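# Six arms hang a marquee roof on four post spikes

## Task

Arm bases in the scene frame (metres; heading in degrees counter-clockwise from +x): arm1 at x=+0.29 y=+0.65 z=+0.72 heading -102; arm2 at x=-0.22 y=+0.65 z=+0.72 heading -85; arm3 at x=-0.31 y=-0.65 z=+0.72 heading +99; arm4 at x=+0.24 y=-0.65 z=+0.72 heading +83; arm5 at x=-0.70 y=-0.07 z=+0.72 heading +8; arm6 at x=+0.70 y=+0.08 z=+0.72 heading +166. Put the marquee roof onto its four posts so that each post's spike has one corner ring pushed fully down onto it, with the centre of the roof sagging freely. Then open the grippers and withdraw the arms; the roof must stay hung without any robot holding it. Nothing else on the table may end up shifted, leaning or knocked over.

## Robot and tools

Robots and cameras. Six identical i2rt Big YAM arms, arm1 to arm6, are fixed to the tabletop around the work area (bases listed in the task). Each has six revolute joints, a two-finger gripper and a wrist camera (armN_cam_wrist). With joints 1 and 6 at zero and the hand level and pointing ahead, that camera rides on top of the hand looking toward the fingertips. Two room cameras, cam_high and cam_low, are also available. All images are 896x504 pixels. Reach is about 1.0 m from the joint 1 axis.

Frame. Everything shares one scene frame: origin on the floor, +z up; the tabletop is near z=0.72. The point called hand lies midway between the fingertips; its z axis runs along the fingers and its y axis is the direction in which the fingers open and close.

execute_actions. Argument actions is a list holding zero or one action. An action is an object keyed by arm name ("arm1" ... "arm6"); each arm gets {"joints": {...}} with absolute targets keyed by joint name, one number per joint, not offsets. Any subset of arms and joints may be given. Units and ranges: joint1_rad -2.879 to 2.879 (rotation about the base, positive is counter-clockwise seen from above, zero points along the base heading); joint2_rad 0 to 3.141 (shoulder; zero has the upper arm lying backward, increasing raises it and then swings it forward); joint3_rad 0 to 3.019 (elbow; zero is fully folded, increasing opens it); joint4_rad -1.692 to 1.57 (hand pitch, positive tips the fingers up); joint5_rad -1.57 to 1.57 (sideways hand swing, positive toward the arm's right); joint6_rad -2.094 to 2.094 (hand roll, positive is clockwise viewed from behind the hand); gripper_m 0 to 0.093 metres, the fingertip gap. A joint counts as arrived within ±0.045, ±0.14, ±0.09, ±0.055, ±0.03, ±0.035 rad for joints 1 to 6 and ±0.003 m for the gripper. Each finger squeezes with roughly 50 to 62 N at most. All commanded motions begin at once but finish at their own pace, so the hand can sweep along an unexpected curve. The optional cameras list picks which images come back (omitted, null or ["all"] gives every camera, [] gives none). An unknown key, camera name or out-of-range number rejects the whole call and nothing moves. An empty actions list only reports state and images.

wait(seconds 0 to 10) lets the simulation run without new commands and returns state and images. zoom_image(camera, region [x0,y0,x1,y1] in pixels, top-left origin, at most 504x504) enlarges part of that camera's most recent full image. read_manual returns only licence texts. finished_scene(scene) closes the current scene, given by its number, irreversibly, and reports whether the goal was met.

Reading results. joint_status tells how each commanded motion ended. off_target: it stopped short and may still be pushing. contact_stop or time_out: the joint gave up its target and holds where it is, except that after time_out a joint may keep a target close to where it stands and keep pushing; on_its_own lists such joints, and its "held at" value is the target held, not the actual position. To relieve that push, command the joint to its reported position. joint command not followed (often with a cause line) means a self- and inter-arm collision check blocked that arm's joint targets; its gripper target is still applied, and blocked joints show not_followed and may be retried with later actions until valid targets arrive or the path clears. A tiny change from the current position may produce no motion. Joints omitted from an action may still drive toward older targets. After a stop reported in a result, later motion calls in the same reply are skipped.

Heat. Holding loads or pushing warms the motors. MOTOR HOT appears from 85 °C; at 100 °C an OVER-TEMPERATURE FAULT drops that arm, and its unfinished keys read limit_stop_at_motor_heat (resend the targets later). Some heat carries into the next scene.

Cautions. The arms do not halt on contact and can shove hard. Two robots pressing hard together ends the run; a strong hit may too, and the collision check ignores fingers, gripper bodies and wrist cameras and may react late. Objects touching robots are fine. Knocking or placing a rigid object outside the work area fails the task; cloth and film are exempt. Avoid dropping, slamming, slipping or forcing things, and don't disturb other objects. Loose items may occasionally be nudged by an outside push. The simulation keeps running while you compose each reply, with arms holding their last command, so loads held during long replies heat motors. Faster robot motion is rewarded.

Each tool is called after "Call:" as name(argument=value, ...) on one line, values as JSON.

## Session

Call:
execute_actions(actions=[])

Scene clock: 0.00 s.
arm1.joint_positions: joint1_rad=+0.232 joint2_rad=+0.431 joint3_rad=+0.565 joint4_rad=-1.256 joint5_rad=+0.188 joint6_rad=-0.393 gripper_m=+0.095
arm1.joint_status: not commanded
arm1.hand: x=+0.2720 y=+0.4599 z=+0.9600 quat_wxyz=(-0.053, -0.528, -0.813, +0.239) (m; scene frame)
arm2.joint_positions: joint1_rad=-0.335 joint2_rad=+0.521 joint3_rad=+0.413 joint4_rad=-0.994 joint5_rad=-0.263 joint6_rad=+0.294 gripper_m=+0.094
arm2.joint_status: not commanded
arm2.hand: x=-0.2345 y=+0.4307 z=+0.8710 quat_wxyz=(-0.254, -0.830, -0.493, +0.068) (m; scene frame)
arm3.joint_positions: joint1_rad=+0.105 joint2_rad=+0.359 joint3_rad=+0.659 joint4_rad=-1.395 joint5_rad=+0.286 joint6_rad=+0.513 gripper_m=+0.095
arm3.joint_status: not commanded
arm3.hand: x=-0.3102 y=-0.4771 z=+0.9809 quat_wxyz=(-0.220, +0.570, -0.776, -0.159) (m; scene frame)
arm4.joint_positions: joint1_rad=-0.207 joint2_rad=+0.475 joint3_rad=+0.490 joint4_rad=-1.096 joint5_rad=-0.148 joint6_rad=-0.547 gripper_m=+0.094
arm4.joint_status: not commanded
arm4.hand: x=+0.2889 y=-0.4419 z=+0.8822 quat_wxyz=(-0.205, +0.760, -0.598, -0.150) (m; scene frame)
arm5.joint_positions: joint1_rad=+0.392 joint2_rad=+0.402 joint3_rad=+0.598 joint4_rad=-1.297 joint5_rad=+0.098 joint6_rad=+0.240 gripper_m=+0.095
arm5.joint_status: not commanded
arm5.hand: x=-0.5320 y=+0.0093 z=+0.9786 quat_wxyz=(-0.235, +0.131, -0.962, -0.044) (m; scene frame)
arm6.joint_positions: joint1_rad=-0.288 joint2_rad=+0.500 joint3_rad=+0.441 joint4_rad=-1.037 joint5_rad=-0.311 joint6_rad=-0.192 gripper_m=+0.095
arm6.joint_status: not commanded
arm6.hand: x=+0.4885 y=+0.1316 z=+0.8723 quat_wxyz=(+0.060, +0.956, -0.104, -0.270) (m; scene frame)
pictures: arm1_cam_wrist, arm2_cam_wrist, arm3_cam_wrist, arm4_cam_wrist, arm5_cam_wrist, arm6_cam_wrist, cam_high, cam_low
Images, in order (width x height): arm1_cam_wrist 896x504, arm2_cam_wrist 896x504, arm3_cam_wrist 896x504, arm4_cam_wrist 896x504, arm5_cam_wrist 896x504, arm6_cam_wrist 896x504, cam_high 896x504, cam_low 896x504.

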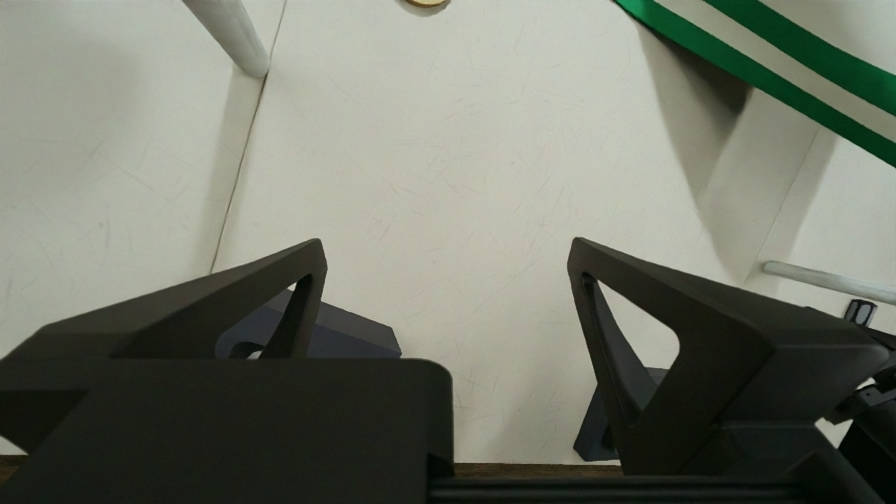

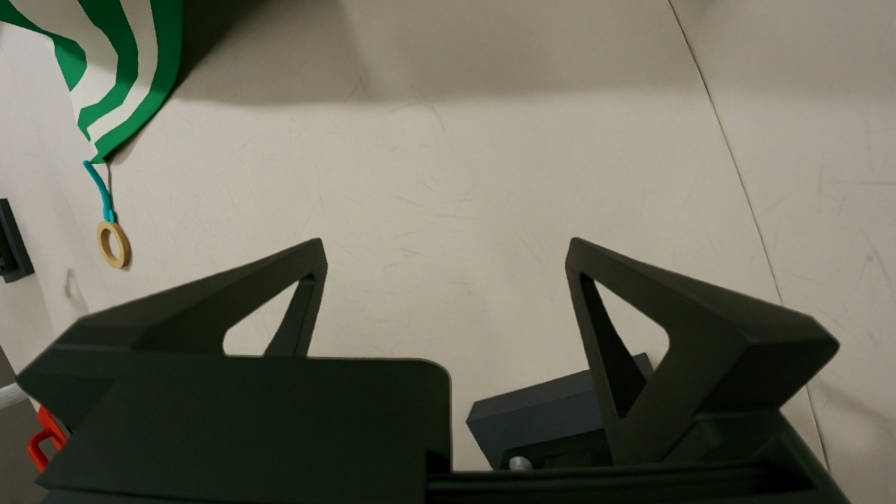

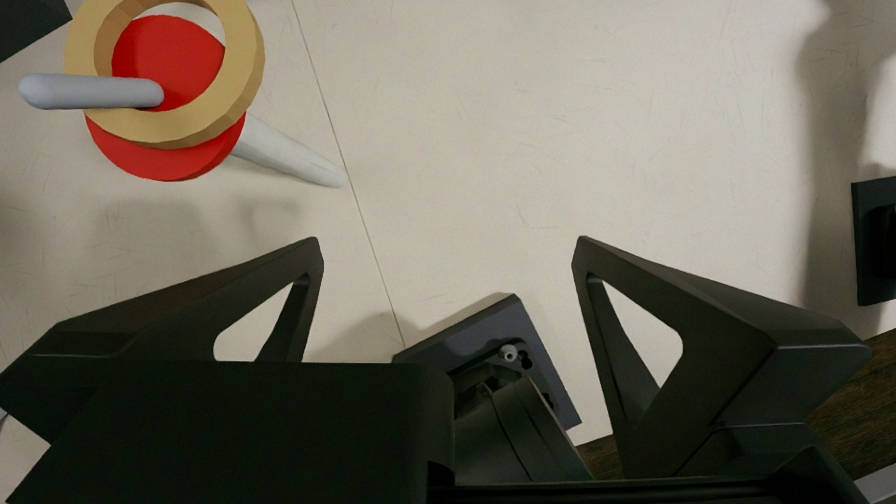

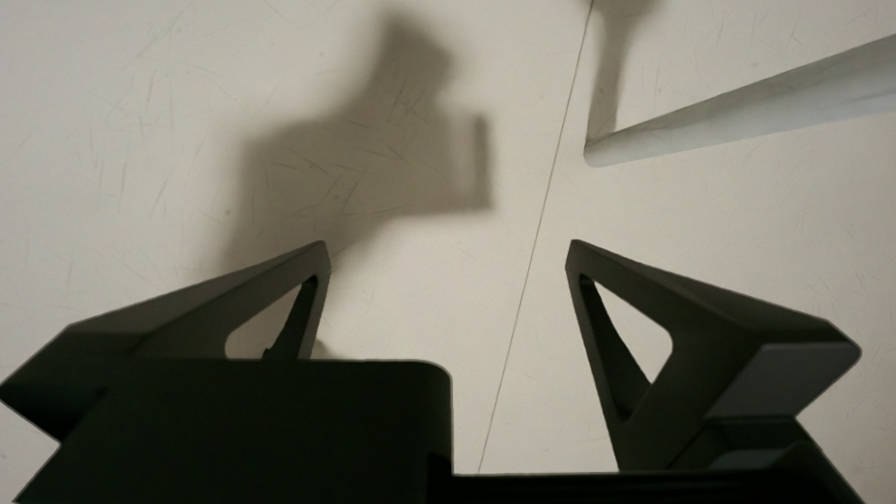

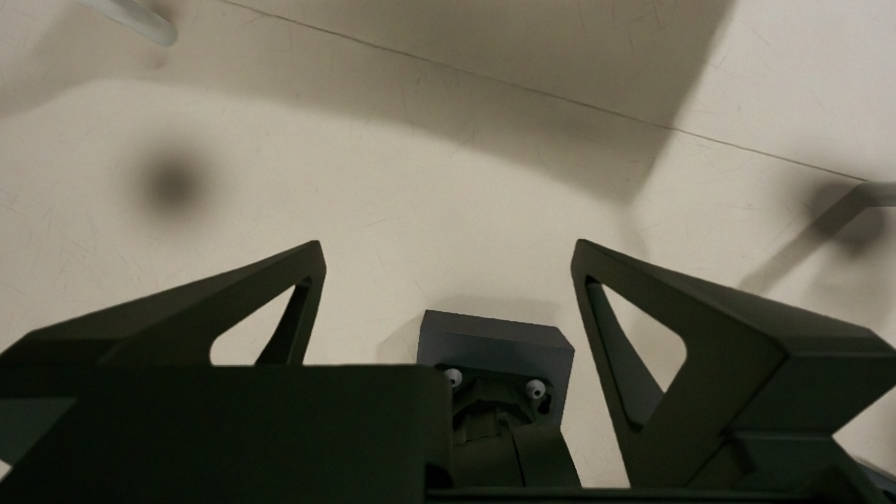

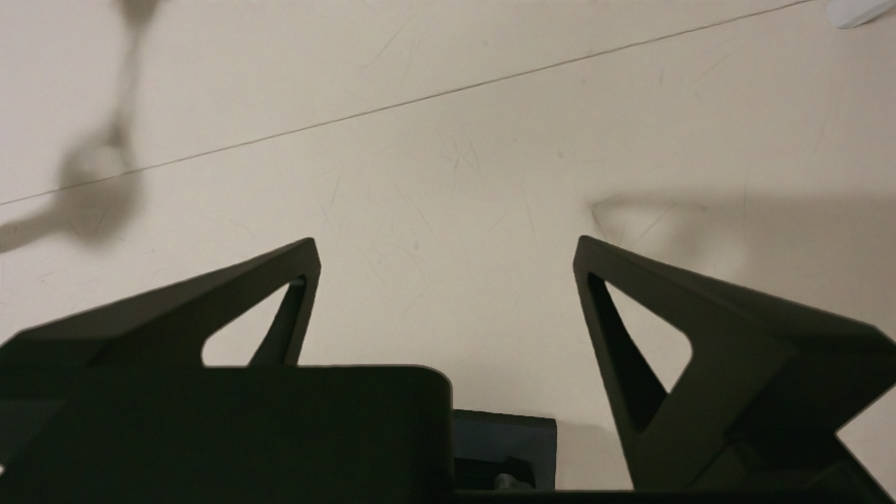

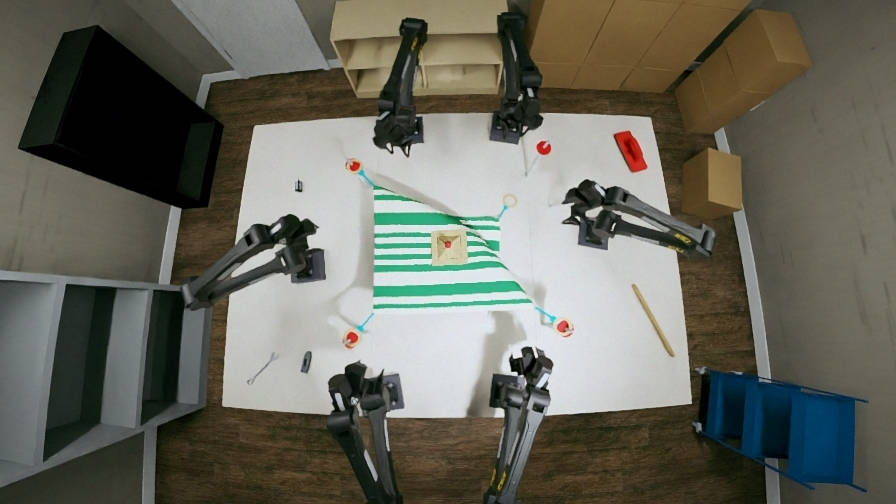

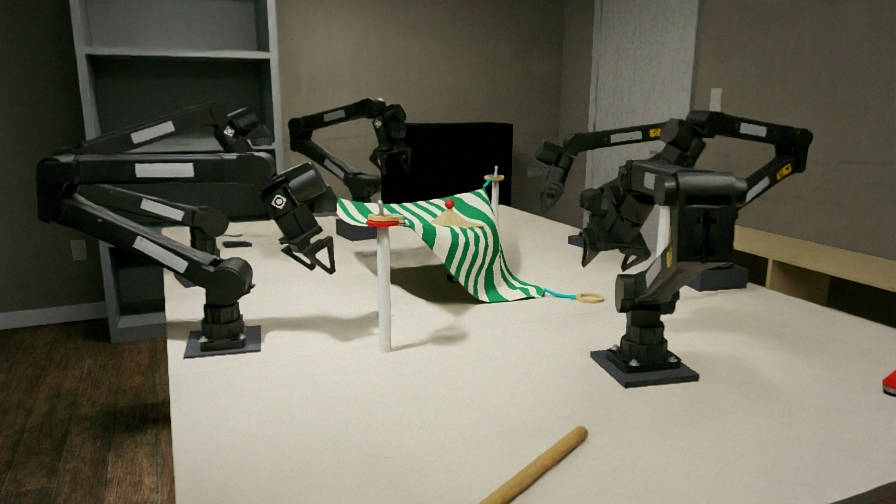

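Call:
zoom_image(camera="cam_high", region=[470, 130, 590, 240])

Region (470, 130, 590, 240) of cam_high's 896x504 image, scaled by 4.200, with more detail than that image has; it fills the top 462 rows of this view, and the rest is white.

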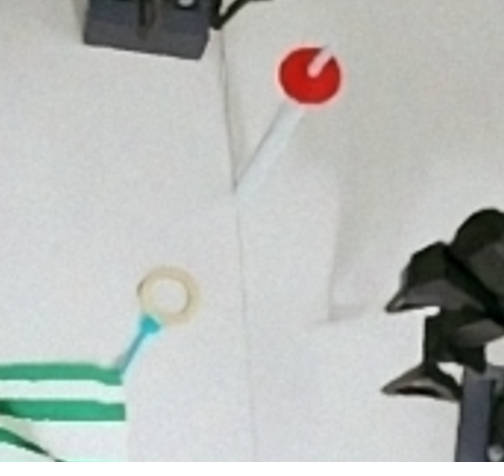

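Call:
execute_actions(actions=[{"arm6":{"joints":{"joint1_rad":-0.07,"joint2_rad":1.666,"joint3_rad":1.135,"joint4_rad":-0.98,"joint5_rad":0,"joint6_rad":1.9,"gripper_m":0.05}},"arm4":{"joints":{"joint1_rad":0.25,"joint4_rad":-1.4}},"arm1":{"joints":{"joint1_rad":-0.8,"joint2_rad":1.0,"joint3_rad":0.65}},"arm2":{"joints":{"joint4_rad":-1.35}},"arm3":{"joints":{"joint1_rad":-0.35}}}], cameras=["arm6_cam_wrist","cam_high","cam_low"])

Scene clock: 10.77 s.
arm1.joint_positions: joint1_rad=-0.797 joint2_rad=+0.991 joint3_rad=+0.618 joint4_rad=-1.256 joint5_rad=+0.188 joint6_rad=-0.393 gripper_m=+0.095
arm1.joint_status: all done
arm1.hand: x=+0.0979 y=+0.5563 z=+0.8812 quat_wxyz=(+0.095, -0.872, -0.479, -0.013) (m; scene frame)
arm2.joint_positions: joint1_rad=-0.335 joint2_rad=+0.521 joint3_rad=+0.413 joint4_rad=-1.335 joint5_rad=-0.263 joint6_rad=+0.294 gripper_m=+0.094
arm2.joint_status: all done
arm2.hand: x=-0.2139 y=+0.5059 z=+0.8472 quat_wxyz=(-0.136, -0.862, -0.486, -0.051) (m; scene frame)
arm3.joint_positions: joint1_rad=-0.345 joint2_rad=+0.359 joint3_rad=+0.659 joint4_rad=-1.395 joint5_rad=+0.286 joint6_rad=+0.513 gripper_m=+0.095
arm3.joint_status: all done
arm3.hand: x=-0.2355 y=-0.4951 z=+0.9817 quat_wxyz=(-0.251, +0.382, -0.883, -0.107) (m; scene frame)
arm4.joint_positions: joint1_rad=+0.246 joint2_rad=+0.475 joint3_rad=+0.490 joint4_rad=-1.389 joint5_rad=-0.148 joint6_rad=-0.547 gripper_m=+0.094
arm4.joint_status: all done
arm4.hand: x=+0.1999 y=-0.5082 z=+0.8583 quat_wxyz=(-0.045, +0.893, -0.432, -0.116) (m; scene frame)
arm5.joint_positions: joint1_rad=+0.392 joint2_rad=+0.402 joint3_rad=+0.598 joint4_rad=-1.297 joint5_rad=+0.098 joint6_rad=+0.240 gripper_m=+0.095
arm5.joint_status: not commanded
arm5.hand: x=-0.5320 y=+0.0093 z=+0.9786 quat_wxyz=(-0.235, +0.131, -0.962, -0.044) (m; scene frame)
arm6.joint_positions: joint1_rad=-0.080 joint2_rad=+1.669 joint3_rad=+1.096 joint4_rad=-0.977 joint5_rad=-0.003 joint6_rad=+1.887 gripper_m=+0.050
arm6.joint_status: all done
arm6.hand: x=+0.2650 y=+0.2037 z=+0.7833 quat_wxyz=(+0.006, +0.469, -0.883, -0.011) (m; scene frame)
pictures: arm6_cam_wrist, cam_high, cam_low
Images, in order (width x height): arm6_cam_wrist 896x504, cam_high 896x504, cam_low 896x504.

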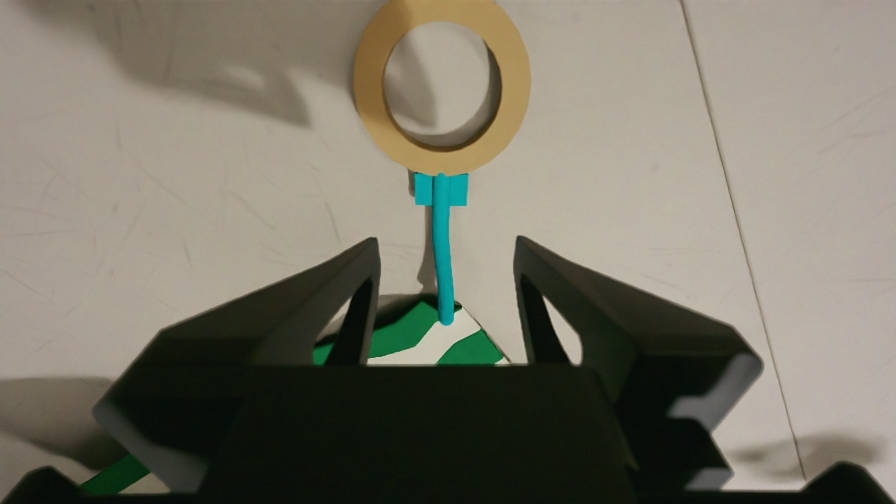

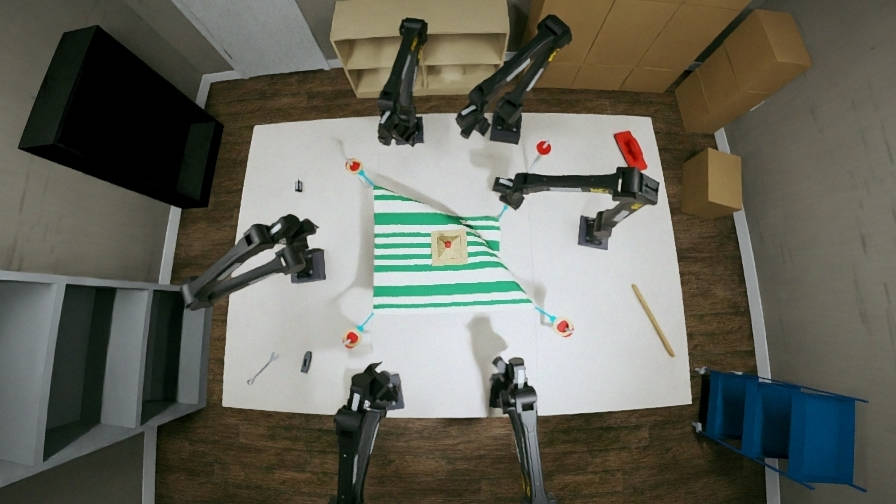

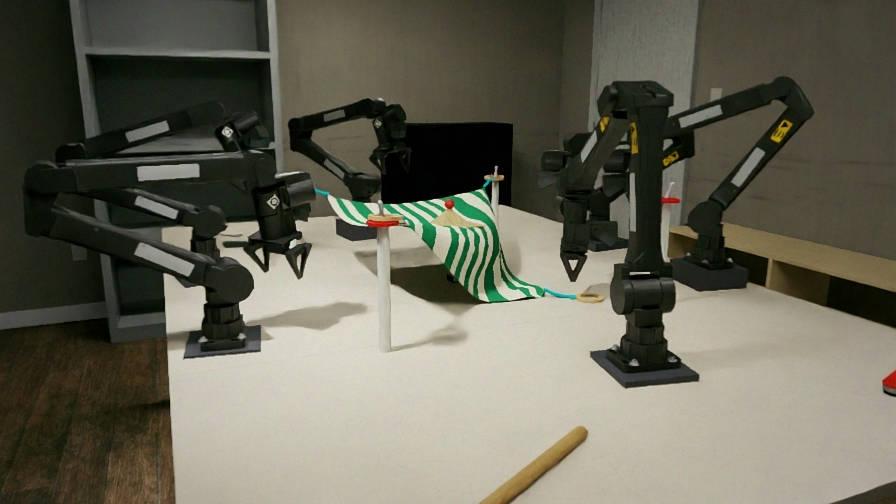

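Call:
execute_actions(actions=[{"arm6":{"joints":{"joint2_rad":1.792,"joint4_rad":-0.9}}}], cameras=["arm6_cam_wrist"])

Scene clock: 13.83 s.
arm1.joint_positions: joint1_rad=-0.797 joint2_rad=+0.991 joint3_rad=+0.618 joint4_rad=-1.256 joint5_rad=+0.188 joint6_rad=-0.393 gripper_m=+0.095
arm1.joint_status: not commanded
arm1.hand: x=+0.0979 y=+0.5563 z=+0.8812 quat_wxyz=(+0.095, -0.872, -0.479, -0.013) (m; scene frame)
arm2.joint_positions: joint1_rad=-0.335 joint2_rad=+0.521 joint3_rad=+0.413 joint4_rad=-1.335 joint5_rad=-0.263 joint6_rad=+0.294 gripper_m=+0.094
arm2.joint_status: not commanded
arm2.hand: x=-0.2139 y=+0.5059 z=+0.8472 quat_wxyz=(-0.136, -0.862, -0.486, -0.051) (m; scene frame)
arm3.joint_positions: joint1_rad=-0.345 joint2_rad=+0.359 joint3_rad=+0.659 joint4_rad=-1.395 joint5_rad=+0.286 joint6_rad=+0.513 gripper_m=+0.095
arm3.joint_status: not commanded
arm3.hand: x=-0.2355 y=-0.4951 z=+0.9817 quat_wxyz=(-0.251, +0.382, -0.883, -0.107) (m; scene frame)
arm4.joint_positions: joint1_rad=+0.246 joint2_rad=+0.475 joint3_rad=+0.490 joint4_rad=-1.389 joint5_rad=-0.148 joint6_rad=-0.547 gripper_m=+0.094
arm4.joint_status: not commanded
arm4.hand: x=+0.1999 y=-0.5082 z=+0.8583 quat_wxyz=(-0.045, +0.893, -0.432, -0.116) (m; scene frame)
arm5.joint_positions: joint1_rad=+0.392 joint2_rad=+0.402 joint3_rad=+0.598 joint4_rad=-1.297 joint5_rad=+0.098 joint6_rad=+0.240 gripper_m=+0.095
arm5.joint_status: not commanded
arm5.hand: x=-0.5320 y=+0.0093 z=+0.9786 quat_wxyz=(-0.235, +0.131, -0.962, -0.044) (m; scene frame)
arm6.joint_positions: joint1_rad=-0.080 joint2_rad=+1.790 joint3_rad=+1.100 joint4_rad=-0.907 joint5_rad=-0.003 joint6_rad=+1.888 gripper_m=+0.050
arm6.joint_status: all done
arm6.hand: x=+0.2588 y=+0.2060 z=+0.7322 quat_wxyz=(-0.010, +0.469, -0.883, +0.005) (m; scene frame)
pictures: arm6_cam_wrist
Images, in order (width x height): arm6_cam_wrist 896x504.

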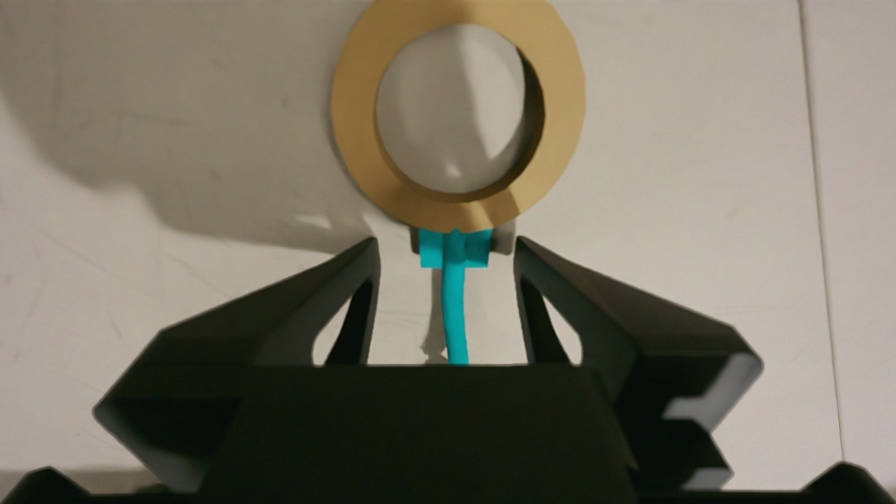

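Call:
execute_actions(actions=[{"arm6":{"joints":{"joint1_rad":-0.102,"joint2_rad":1.812}}}], cameras=[])

Call:
execute_actions(actions=[{"arm6":{"joints":{"gripper_m":0}}}], cameras=["arm6_cam_wrist"])

Scene clock: 18.10 s.
arm1.joint_positions: joint1_rad=-0.797 joint2_rad=+0.991 joint3_rad=+0.618 joint4_rad=-1.256 joint5_rad=+0.188 joint6_rad=-0.393 gripper_m=+0.095
arm1.joint_status: not commanded
arm1.hand: x=+0.0979 y=+0.5563 z=+0.8812 quat_wxyz=(+0.095, -0.872, -0.479, -0.013) (m; scene frame)
arm2.joint_positions: joint1_rad=-0.335 joint2_rad=+0.521 joint3_rad=+0.413 joint4_rad=-1.335 joint5_rad=-0.263 joint6_rad=+0.294 gripper_m=+0.094
arm2.joint_status: not commanded
arm2.hand: x=-0.2139 y=+0.5059 z=+0.8472 quat_wxyz=(-0.136, -0.862, -0.486, -0.051) (m; scene frame)
arm3.joint_positions: joint1_rad=-0.345 joint2_rad=+0.359 joint3_rad=+0.659 joint4_rad=-1.395 joint5_rad=+0.286 joint6_rad=+0.513 gripper_m=+0.095
arm3.joint_status: not commanded
arm3.hand: x=-0.2355 y=-0.4951 z=+0.9817 quat_wxyz=(-0.251, +0.382, -0.883, -0.107) (m; scene frame)
arm4.joint_positions: joint1_rad=+0.246 joint2_rad=+0.475 joint3_rad=+0.490 joint4_rad=-1.389 joint5_rad=-0.148 joint6_rad=-0.547 gripper_m=+0.094
arm4.joint_status: not commanded
arm4.hand: x=+0.1999 y=-0.5082 z=+0.8583 quat_wxyz=(-0.045, +0.893, -0.432, -0.116) (m; scene frame)
arm5.joint_positions: joint1_rad=+0.392 joint2_rad=+0.402 joint3_rad=+0.598 joint4_rad=-1.297 joint5_rad=+0.098 joint6_rad=+0.240 gripper_m=+0.095
arm5.joint_status: not commanded
arm5.hand: x=-0.5320 y=+0.0093 z=+0.9786 quat_wxyz=(-0.235, +0.131, -0.962, -0.044) (m; scene frame)
arm6.joint_positions: joint1_rad=-0.090 joint2_rad=+1.790 joint3_rad=+1.100 joint4_rad=-0.907 joint5_rad=-0.003 joint6_rad=+1.888 gripper_m=+0.050
arm6.joint_status: all done
arm6.hand: x=+0.2601 y=+0.2104 z=+0.7323 quat_wxyz=(-0.010, +0.464, -0.886, +0.005) (m; scene frame)
pictures: none
No camera images: the call's "cameras" was empty. Leave "cameras" out to get every camera's image.

Scene clock: 18.70 s.
arm1.joint_positions: joint1_rad=-0.797 joint2_rad=+0.991 joint3_rad=+0.618 joint4_rad=-1.256 joint5_rad=+0.188 joint6_rad=-0.393 gripper_m=+0.095
arm1.joint_status: not commanded
arm1.hand: x=+0.0979 y=+0.5563 z=+0.8812 quat_wxyz=(+0.095, -0.872, -0.479, -0.013) (m; scene frame)
arm2.joint_positions: joint1_rad=-0.335 joint2_rad=+0.521 joint3_rad=+0.413 joint4_rad=-1.335 joint5_rad=-0.263 joint6_rad=+0.294 gripper_m=+0.094
arm2.joint_status: not commanded
arm2.hand: x=-0.2139 y=+0.5059 z=+0.8472 quat_wxyz=(-0.136, -0.862, -0.486, -0.051) (m; scene frame)
arm3.joint_positions: joint1_rad=-0.345 joint2_rad=+0.359 joint3_rad=+0.659 joint4_rad=-1.395 joint5_rad=+0.286 joint6_rad=+0.513 gripper_m=+0.095
arm3.joint_status: not commanded
arm3.hand: x=-0.2355 y=-0.4951 z=+0.9817 quat_wxyz=(-0.251, +0.382, -0.883, -0.107) (m; scene frame)
arm4.joint_positions: joint1_rad=+0.246 joint2_rad=+0.475 joint3_rad=+0.490 joint4_rad=-1.389 joint5_rad=-0.148 joint6_rad=-0.547 gripper_m=+0.094
arm4.joint_status: not commanded
arm4.hand: x=+0.1999 y=-0.5082 z=+0.8583 quat_wxyz=(-0.045, +0.893, -0.432, -0.116) (m; scene frame)
arm5.joint_positions: joint1_rad=+0.392 joint2_rad=+0.402 joint3_rad=+0.598 joint4_rad=-1.297 joint5_rad=+0.098 joint6_rad=+0.240 gripper_m=+0.095
arm5.joint_status: not commanded
arm5.hand: x=-0.5320 y=+0.0093 z=+0.9786 quat_wxyz=(-0.235, +0.131, -0.962, -0.044) (m; scene frame)
arm6.joint_positions: joint1_rad=-0.090 joint2_rad=+1.790 joint3_rad=+1.100 joint4_rad=-0.907 joint5_rad=-0.003 joint6_rad=+1.888 gripper_m=+0.022
arm6.joint_status: gripper_m off_target (ended at +0.022, target +0.000)
arm6.hand: x=+0.2601 y=+0.2104 z=+0.7323 quat_wxyz=(-0.010, +0.464, -0.886, +0.005) (m; scene frame)
pictures: arm6_cam_wrist
Images, in order (width x height): arm6_cam_wrist 896x504.

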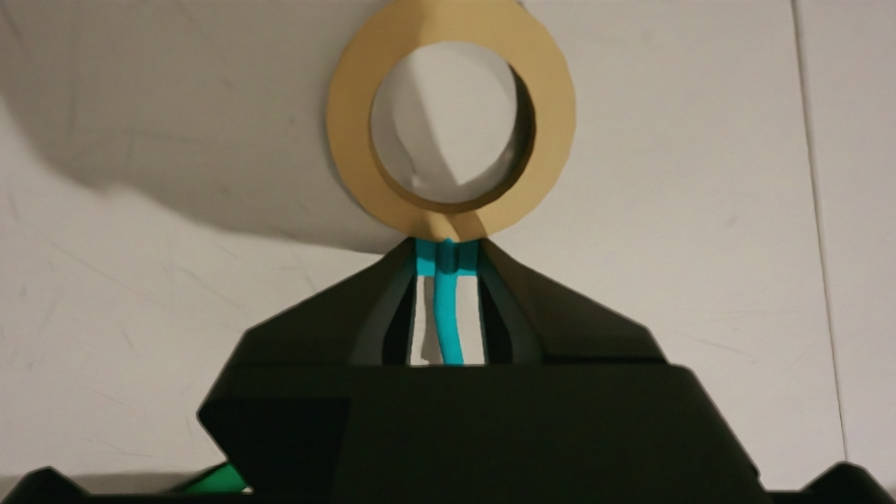

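Call:
execute_actions(actions=[{"arm6":{"joints":{"joint2_rad":1.41,"joint3_rad":1.64,"joint4_rad":-1.67}}}], cameras=["cam_low"])

Call:
execute_actions(actions=[{"arm6":{"joints":{"joint1_rad":-0.53,"joint6_rad":1.55}}}], cameras=["arm6_cam_wrist","cam_low","cam_high"])

Scene clock: 24.60 s.
arm1.joint_positions: joint1_rad=-0.797 joint2_rad=+0.991 joint3_rad=+0.618 joint4_rad=-1.256 joint5_rad=+0.188 joint6_rad=-0.393 gripper_m=+0.095
arm1.joint_status: not commanded
arm1.hand: x=+0.0979 y=+0.5563 z=+0.8812 quat_wxyz=(+0.095, -0.872, -0.479, -0.013) (m; scene frame)
arm2.joint_positions: joint1_rad=-0.335 joint2_rad=+0.521 joint3_rad=+0.413 joint4_rad=-1.335 joint5_rad=-0.263 joint6_rad=+0.294 gripper_m=+0.094
arm2.joint_status: not commanded
arm2.hand: x=-0.2139 y=+0.5059 z=+0.8472 quat_wxyz=(-0.136, -0.862, -0.486, -0.051) (m; scene frame)
arm3.joint_positions: joint1_rad=-0.345 joint2_rad=+0.359 joint3_rad=+0.659 joint4_rad=-1.395 joint5_rad=+0.286 joint6_rad=+0.513 gripper_m=+0.095
arm3.joint_status: not commanded
arm3.hand: x=-0.2355 y=-0.4951 z=+0.9817 quat_wxyz=(-0.251, +0.382, -0.883, -0.107) (m; scene frame)
arm4.joint_positions: joint1_rad=+0.246 joint2_rad=+0.475 joint3_rad=+0.490 joint4_rad=-1.389 joint5_rad=-0.148 joint6_rad=-0.547 gripper_m=+0.094
arm4.joint_status: not commanded
arm4.hand: x=+0.1999 y=-0.5082 z=+0.8583 quat_wxyz=(-0.045, +0.893, -0.432, -0.116) (m; scene frame)
arm5.joint_positions: joint1_rad=+0.392 joint2_rad=+0.402 joint3_rad=+0.598 joint4_rad=-1.297 joint5_rad=+0.098 joint6_rad=+0.240 gripper_m=+0.095
arm5.joint_status: not commanded
arm5.hand: x=-0.5320 y=+0.0093 z=+0.9786 quat_wxyz=(-0.235, +0.131, -0.962, -0.044) (m; scene frame)
arm6.joint_positions: joint1_rad=-0.090 joint2_rad=+1.416 joint3_rad=+1.635 joint4_rad=-1.662 joint5_rad=-0.003 joint6_rad=+1.888 gripper_m=+0.022
arm6.joint_status: all done
arm6.hand: x=+0.2832 y=+0.1999 z=+1.0899 quat_wxyz=(+0.044, +0.463, -0.884, -0.048) (m; scene frame)
pictures: cam_low
Images, in order (width x height): cam_low 896x504.

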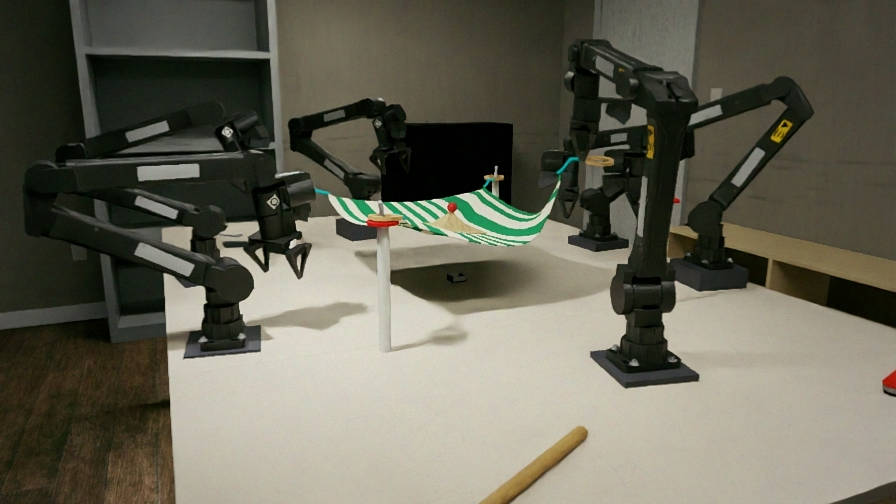

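Scene clock: 25.97 s.
arm1.joint_positions: joint1_rad=-0.797 joint2_rad=+0.991 joint3_rad=+0.618 joint4_rad=-1.256 joint5_rad=+0.188 joint6_rad=-0.393 gripper_m=+0.095
arm1.joint_status: not commanded
arm1.hand: x=+0.0979 y=+0.5563 z=+0.8812 quat_wxyz=(+0.095, -0.872, -0.479, -0.013) (m; scene frame)
arm2.joint_positions: joint1_rad=-0.335 joint2_rad=+0.521 joint3_rad=+0.413 joint4_rad=-1.335 joint5_rad=-0.263 joint6_rad=+0.294 gripper_m=+0.094
arm2.joint_status: not commanded
arm2.hand: x=-0.2139 y=+0.5059 z=+0.8472 quat_wxyz=(-0.136, -0.862, -0.486, -0.051) (m; scene frame)
arm3.joint_positions: joint1_rad=-0.345 joint2_rad=+0.359 joint3_rad=+0.659 joint4_rad=-1.395 joint5_rad=+0.286 joint6_rad=+0.513 gripper_m=+0.095
arm3.joint_status: not commanded
arm3.hand: x=-0.2355 y=-0.4951 z=+0.9817 quat_wxyz=(-0.251, +0.382, -0.883, -0.107) (m; scene frame)
arm4.joint_positions: joint1_rad=+0.246 joint2_rad=+0.475 joint3_rad=+0.490 joint4_rad=-1.389 joint5_rad=-0.148 joint6_rad=-0.547 gripper_m=+0.094
arm4.joint_status: not commanded
arm4.hand: x=+0.1999 y=-0.5082 z=+0.8583 quat_wxyz=(-0.045, +0.893, -0.432, -0.116) (m; scene frame)
arm5.joint_positions: joint1_rad=+0.392 joint2_rad=+0.402 joint3_rad=+0.598 joint4_rad=-1.297 joint5_rad=+0.098 joint6_rad=+0.240 gripper_m=+0.095
arm5.joint_status: not commanded
arm5.hand: x=-0.5320 y=+0.0093 z=+0.9786 quat_wxyz=(-0.235, +0.131, -0.962, -0.044) (m; scene frame)
arm6.joint_positions: joint1_rad=-0.513 joint2_rad=+1.416 joint3_rad=+1.635 joint4_rad=-1.662 joint5_rad=-0.017 joint6_rad=+1.563 gripper_m=+0.022
arm6.joint_status: all done
arm6.hand: x=+0.3693 y=+0.3585 z=+1.0916 quat_wxyz=(+0.032, +0.420, -0.905, -0.060) (m; scene frame)
pictures: arm6_cam_wrist, cam_high, cam_low
Images, in order (width x height): arm6_cam_wrist 896x504, cam_high 896x504, cam_low 896x504.

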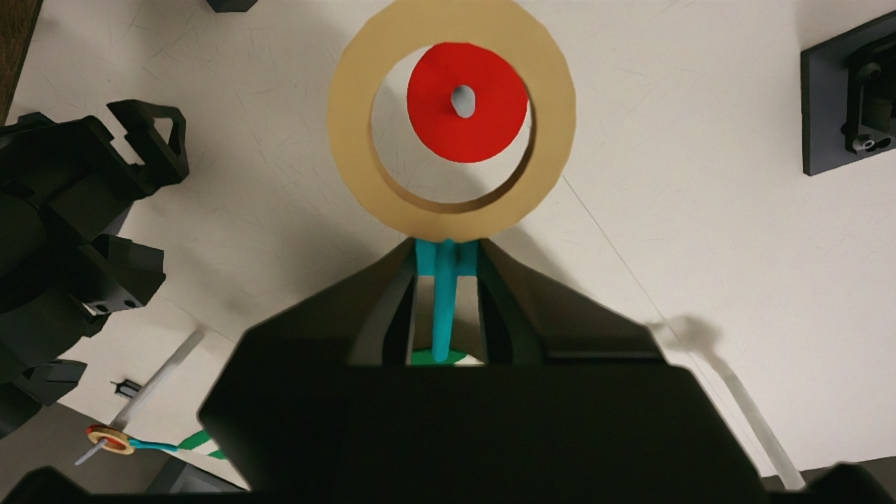

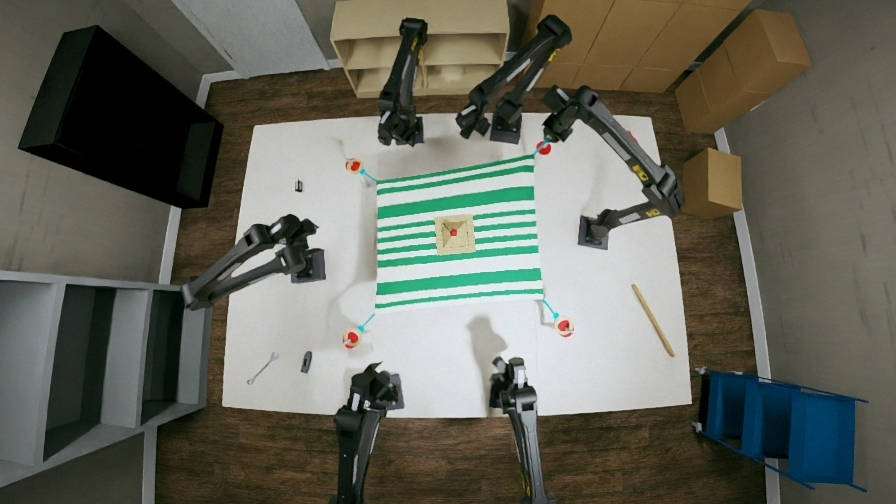

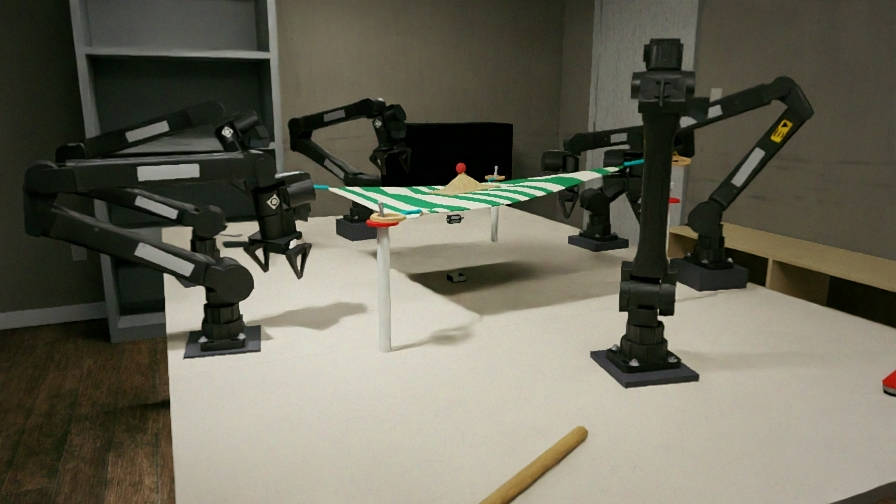

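Call:
execute_actions(actions=[{"arm6":{"joints":{"joint2_rad":1.485,"joint3_rad":1.472,"joint4_rad":-1.565}}}], cameras=["arm6_cam_wrist","cam_low"])

Call:
zoom_image(camera="cam_low", region=[600, 150, 720, 230])

Scene clock: 30.47 s.
arm1.joint_positions: joint1_rad=-0.797 joint2_rad=+0.991 joint3_rad=+0.618 joint4_rad=-1.256 joint5_rad=+0.188 joint6_rad=-0.393 gripper_m=+0.095
arm1.joint_status: not commanded
arm1.hand: x=+0.0979 y=+0.5563 z=+0.8812 quat_wxyz=(+0.095, -0.872, -0.479, -0.013) (m; scene frame)
arm2.joint_positions: joint1_rad=-0.335 joint2_rad=+0.521 joint3_rad=+0.413 joint4_rad=-1.335 joint5_rad=-0.263 joint6_rad=+0.294 gripper_m=+0.094
arm2.joint_status: not commanded
arm2.hand: x=-0.2139 y=+0.5059 z=+0.8472 quat_wxyz=(-0.136, -0.862, -0.486, -0.051) (m; scene frame)
arm3.joint_positions: joint1_rad=-0.345 joint2_rad=+0.359 joint3_rad=+0.659 joint4_rad=-1.395 joint5_rad=+0.286 joint6_rad=+0.513 gripper_m=+0.095
arm3.joint_status: not commanded
arm3.hand: x=-0.2355 y=-0.4951 z=+0.9817 quat_wxyz=(-0.251, +0.382, -0.883, -0.107) (m; scene frame)
arm4.joint_positions: joint1_rad=+0.246 joint2_rad=+0.475 joint3_rad=+0.490 joint4_rad=-1.389 joint5_rad=-0.148 joint6_rad=-0.547 gripper_m=+0.094
arm4.joint_status: not commanded
arm4.hand: x=+0.1999 y=-0.5082 z=+0.8583 quat_wxyz=(-0.045, +0.893, -0.432, -0.116) (m; scene frame)
arm5.joint_positions: joint1_rad=+0.392 joint2_rad=+0.402 joint3_rad=+0.598 joint4_rad=-1.297 joint5_rad=+0.098 joint6_rad=+0.240 gripper_m=+0.095
arm5.joint_status: not commanded
arm5.hand: x=-0.5320 y=+0.0093 z=+0.9786 quat_wxyz=(-0.235, +0.131, -0.962, -0.044) (m; scene frame)
arm6.joint_positions: joint1_rad=-0.513 joint2_rad=+1.485 joint3_rad=+1.479 joint4_rad=-1.572 joint5_rad=-0.017 joint6_rad=+1.562 gripper_m=+0.022
arm6.joint_status: all done
arm6.hand: x=+0.3674 y=+0.3611 z=+1.0028 quat_wxyz=(+0.004, +0.420, -0.907, +0.002) (m; scene frame)
pictures: arm6_cam_wrist, cam_low
Images, in order (width x height): arm6_cam_wrist 896x504, cam_low 896x504.

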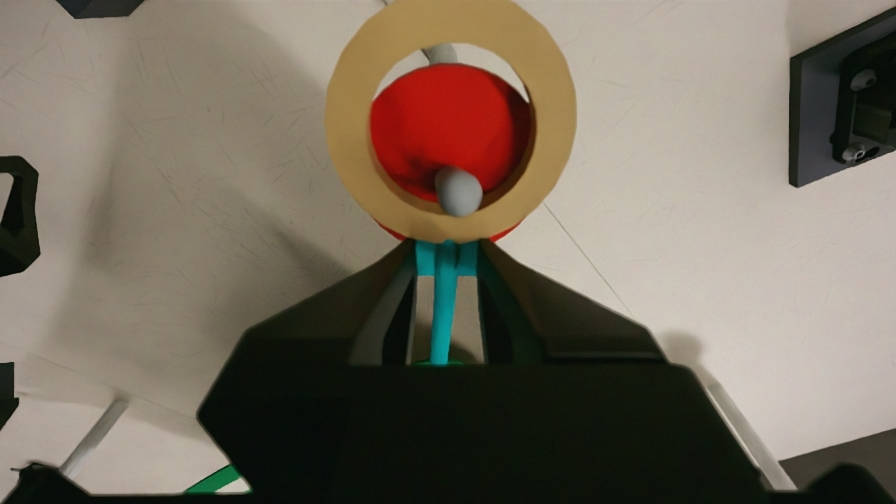

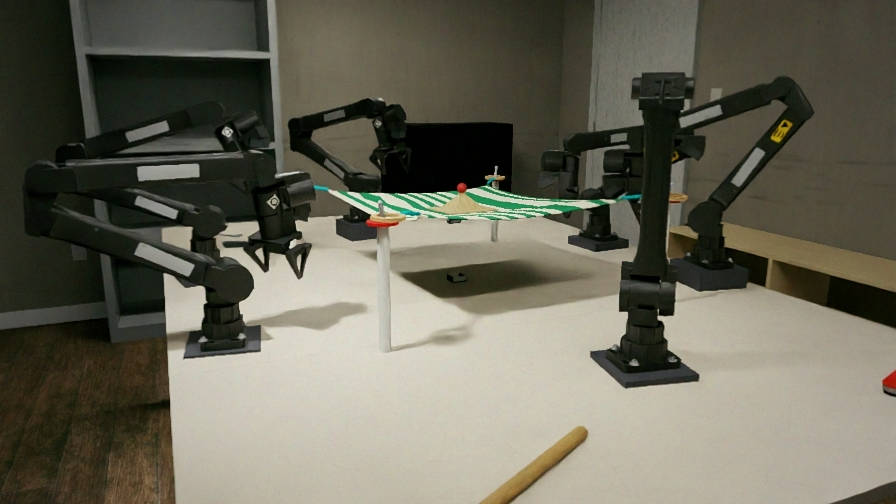

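Region (600, 150, 720, 230) of cam_low's 896x504 image, scaled by 4.200, with more detail than that image has.

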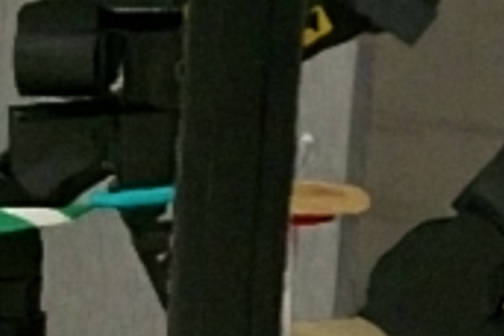

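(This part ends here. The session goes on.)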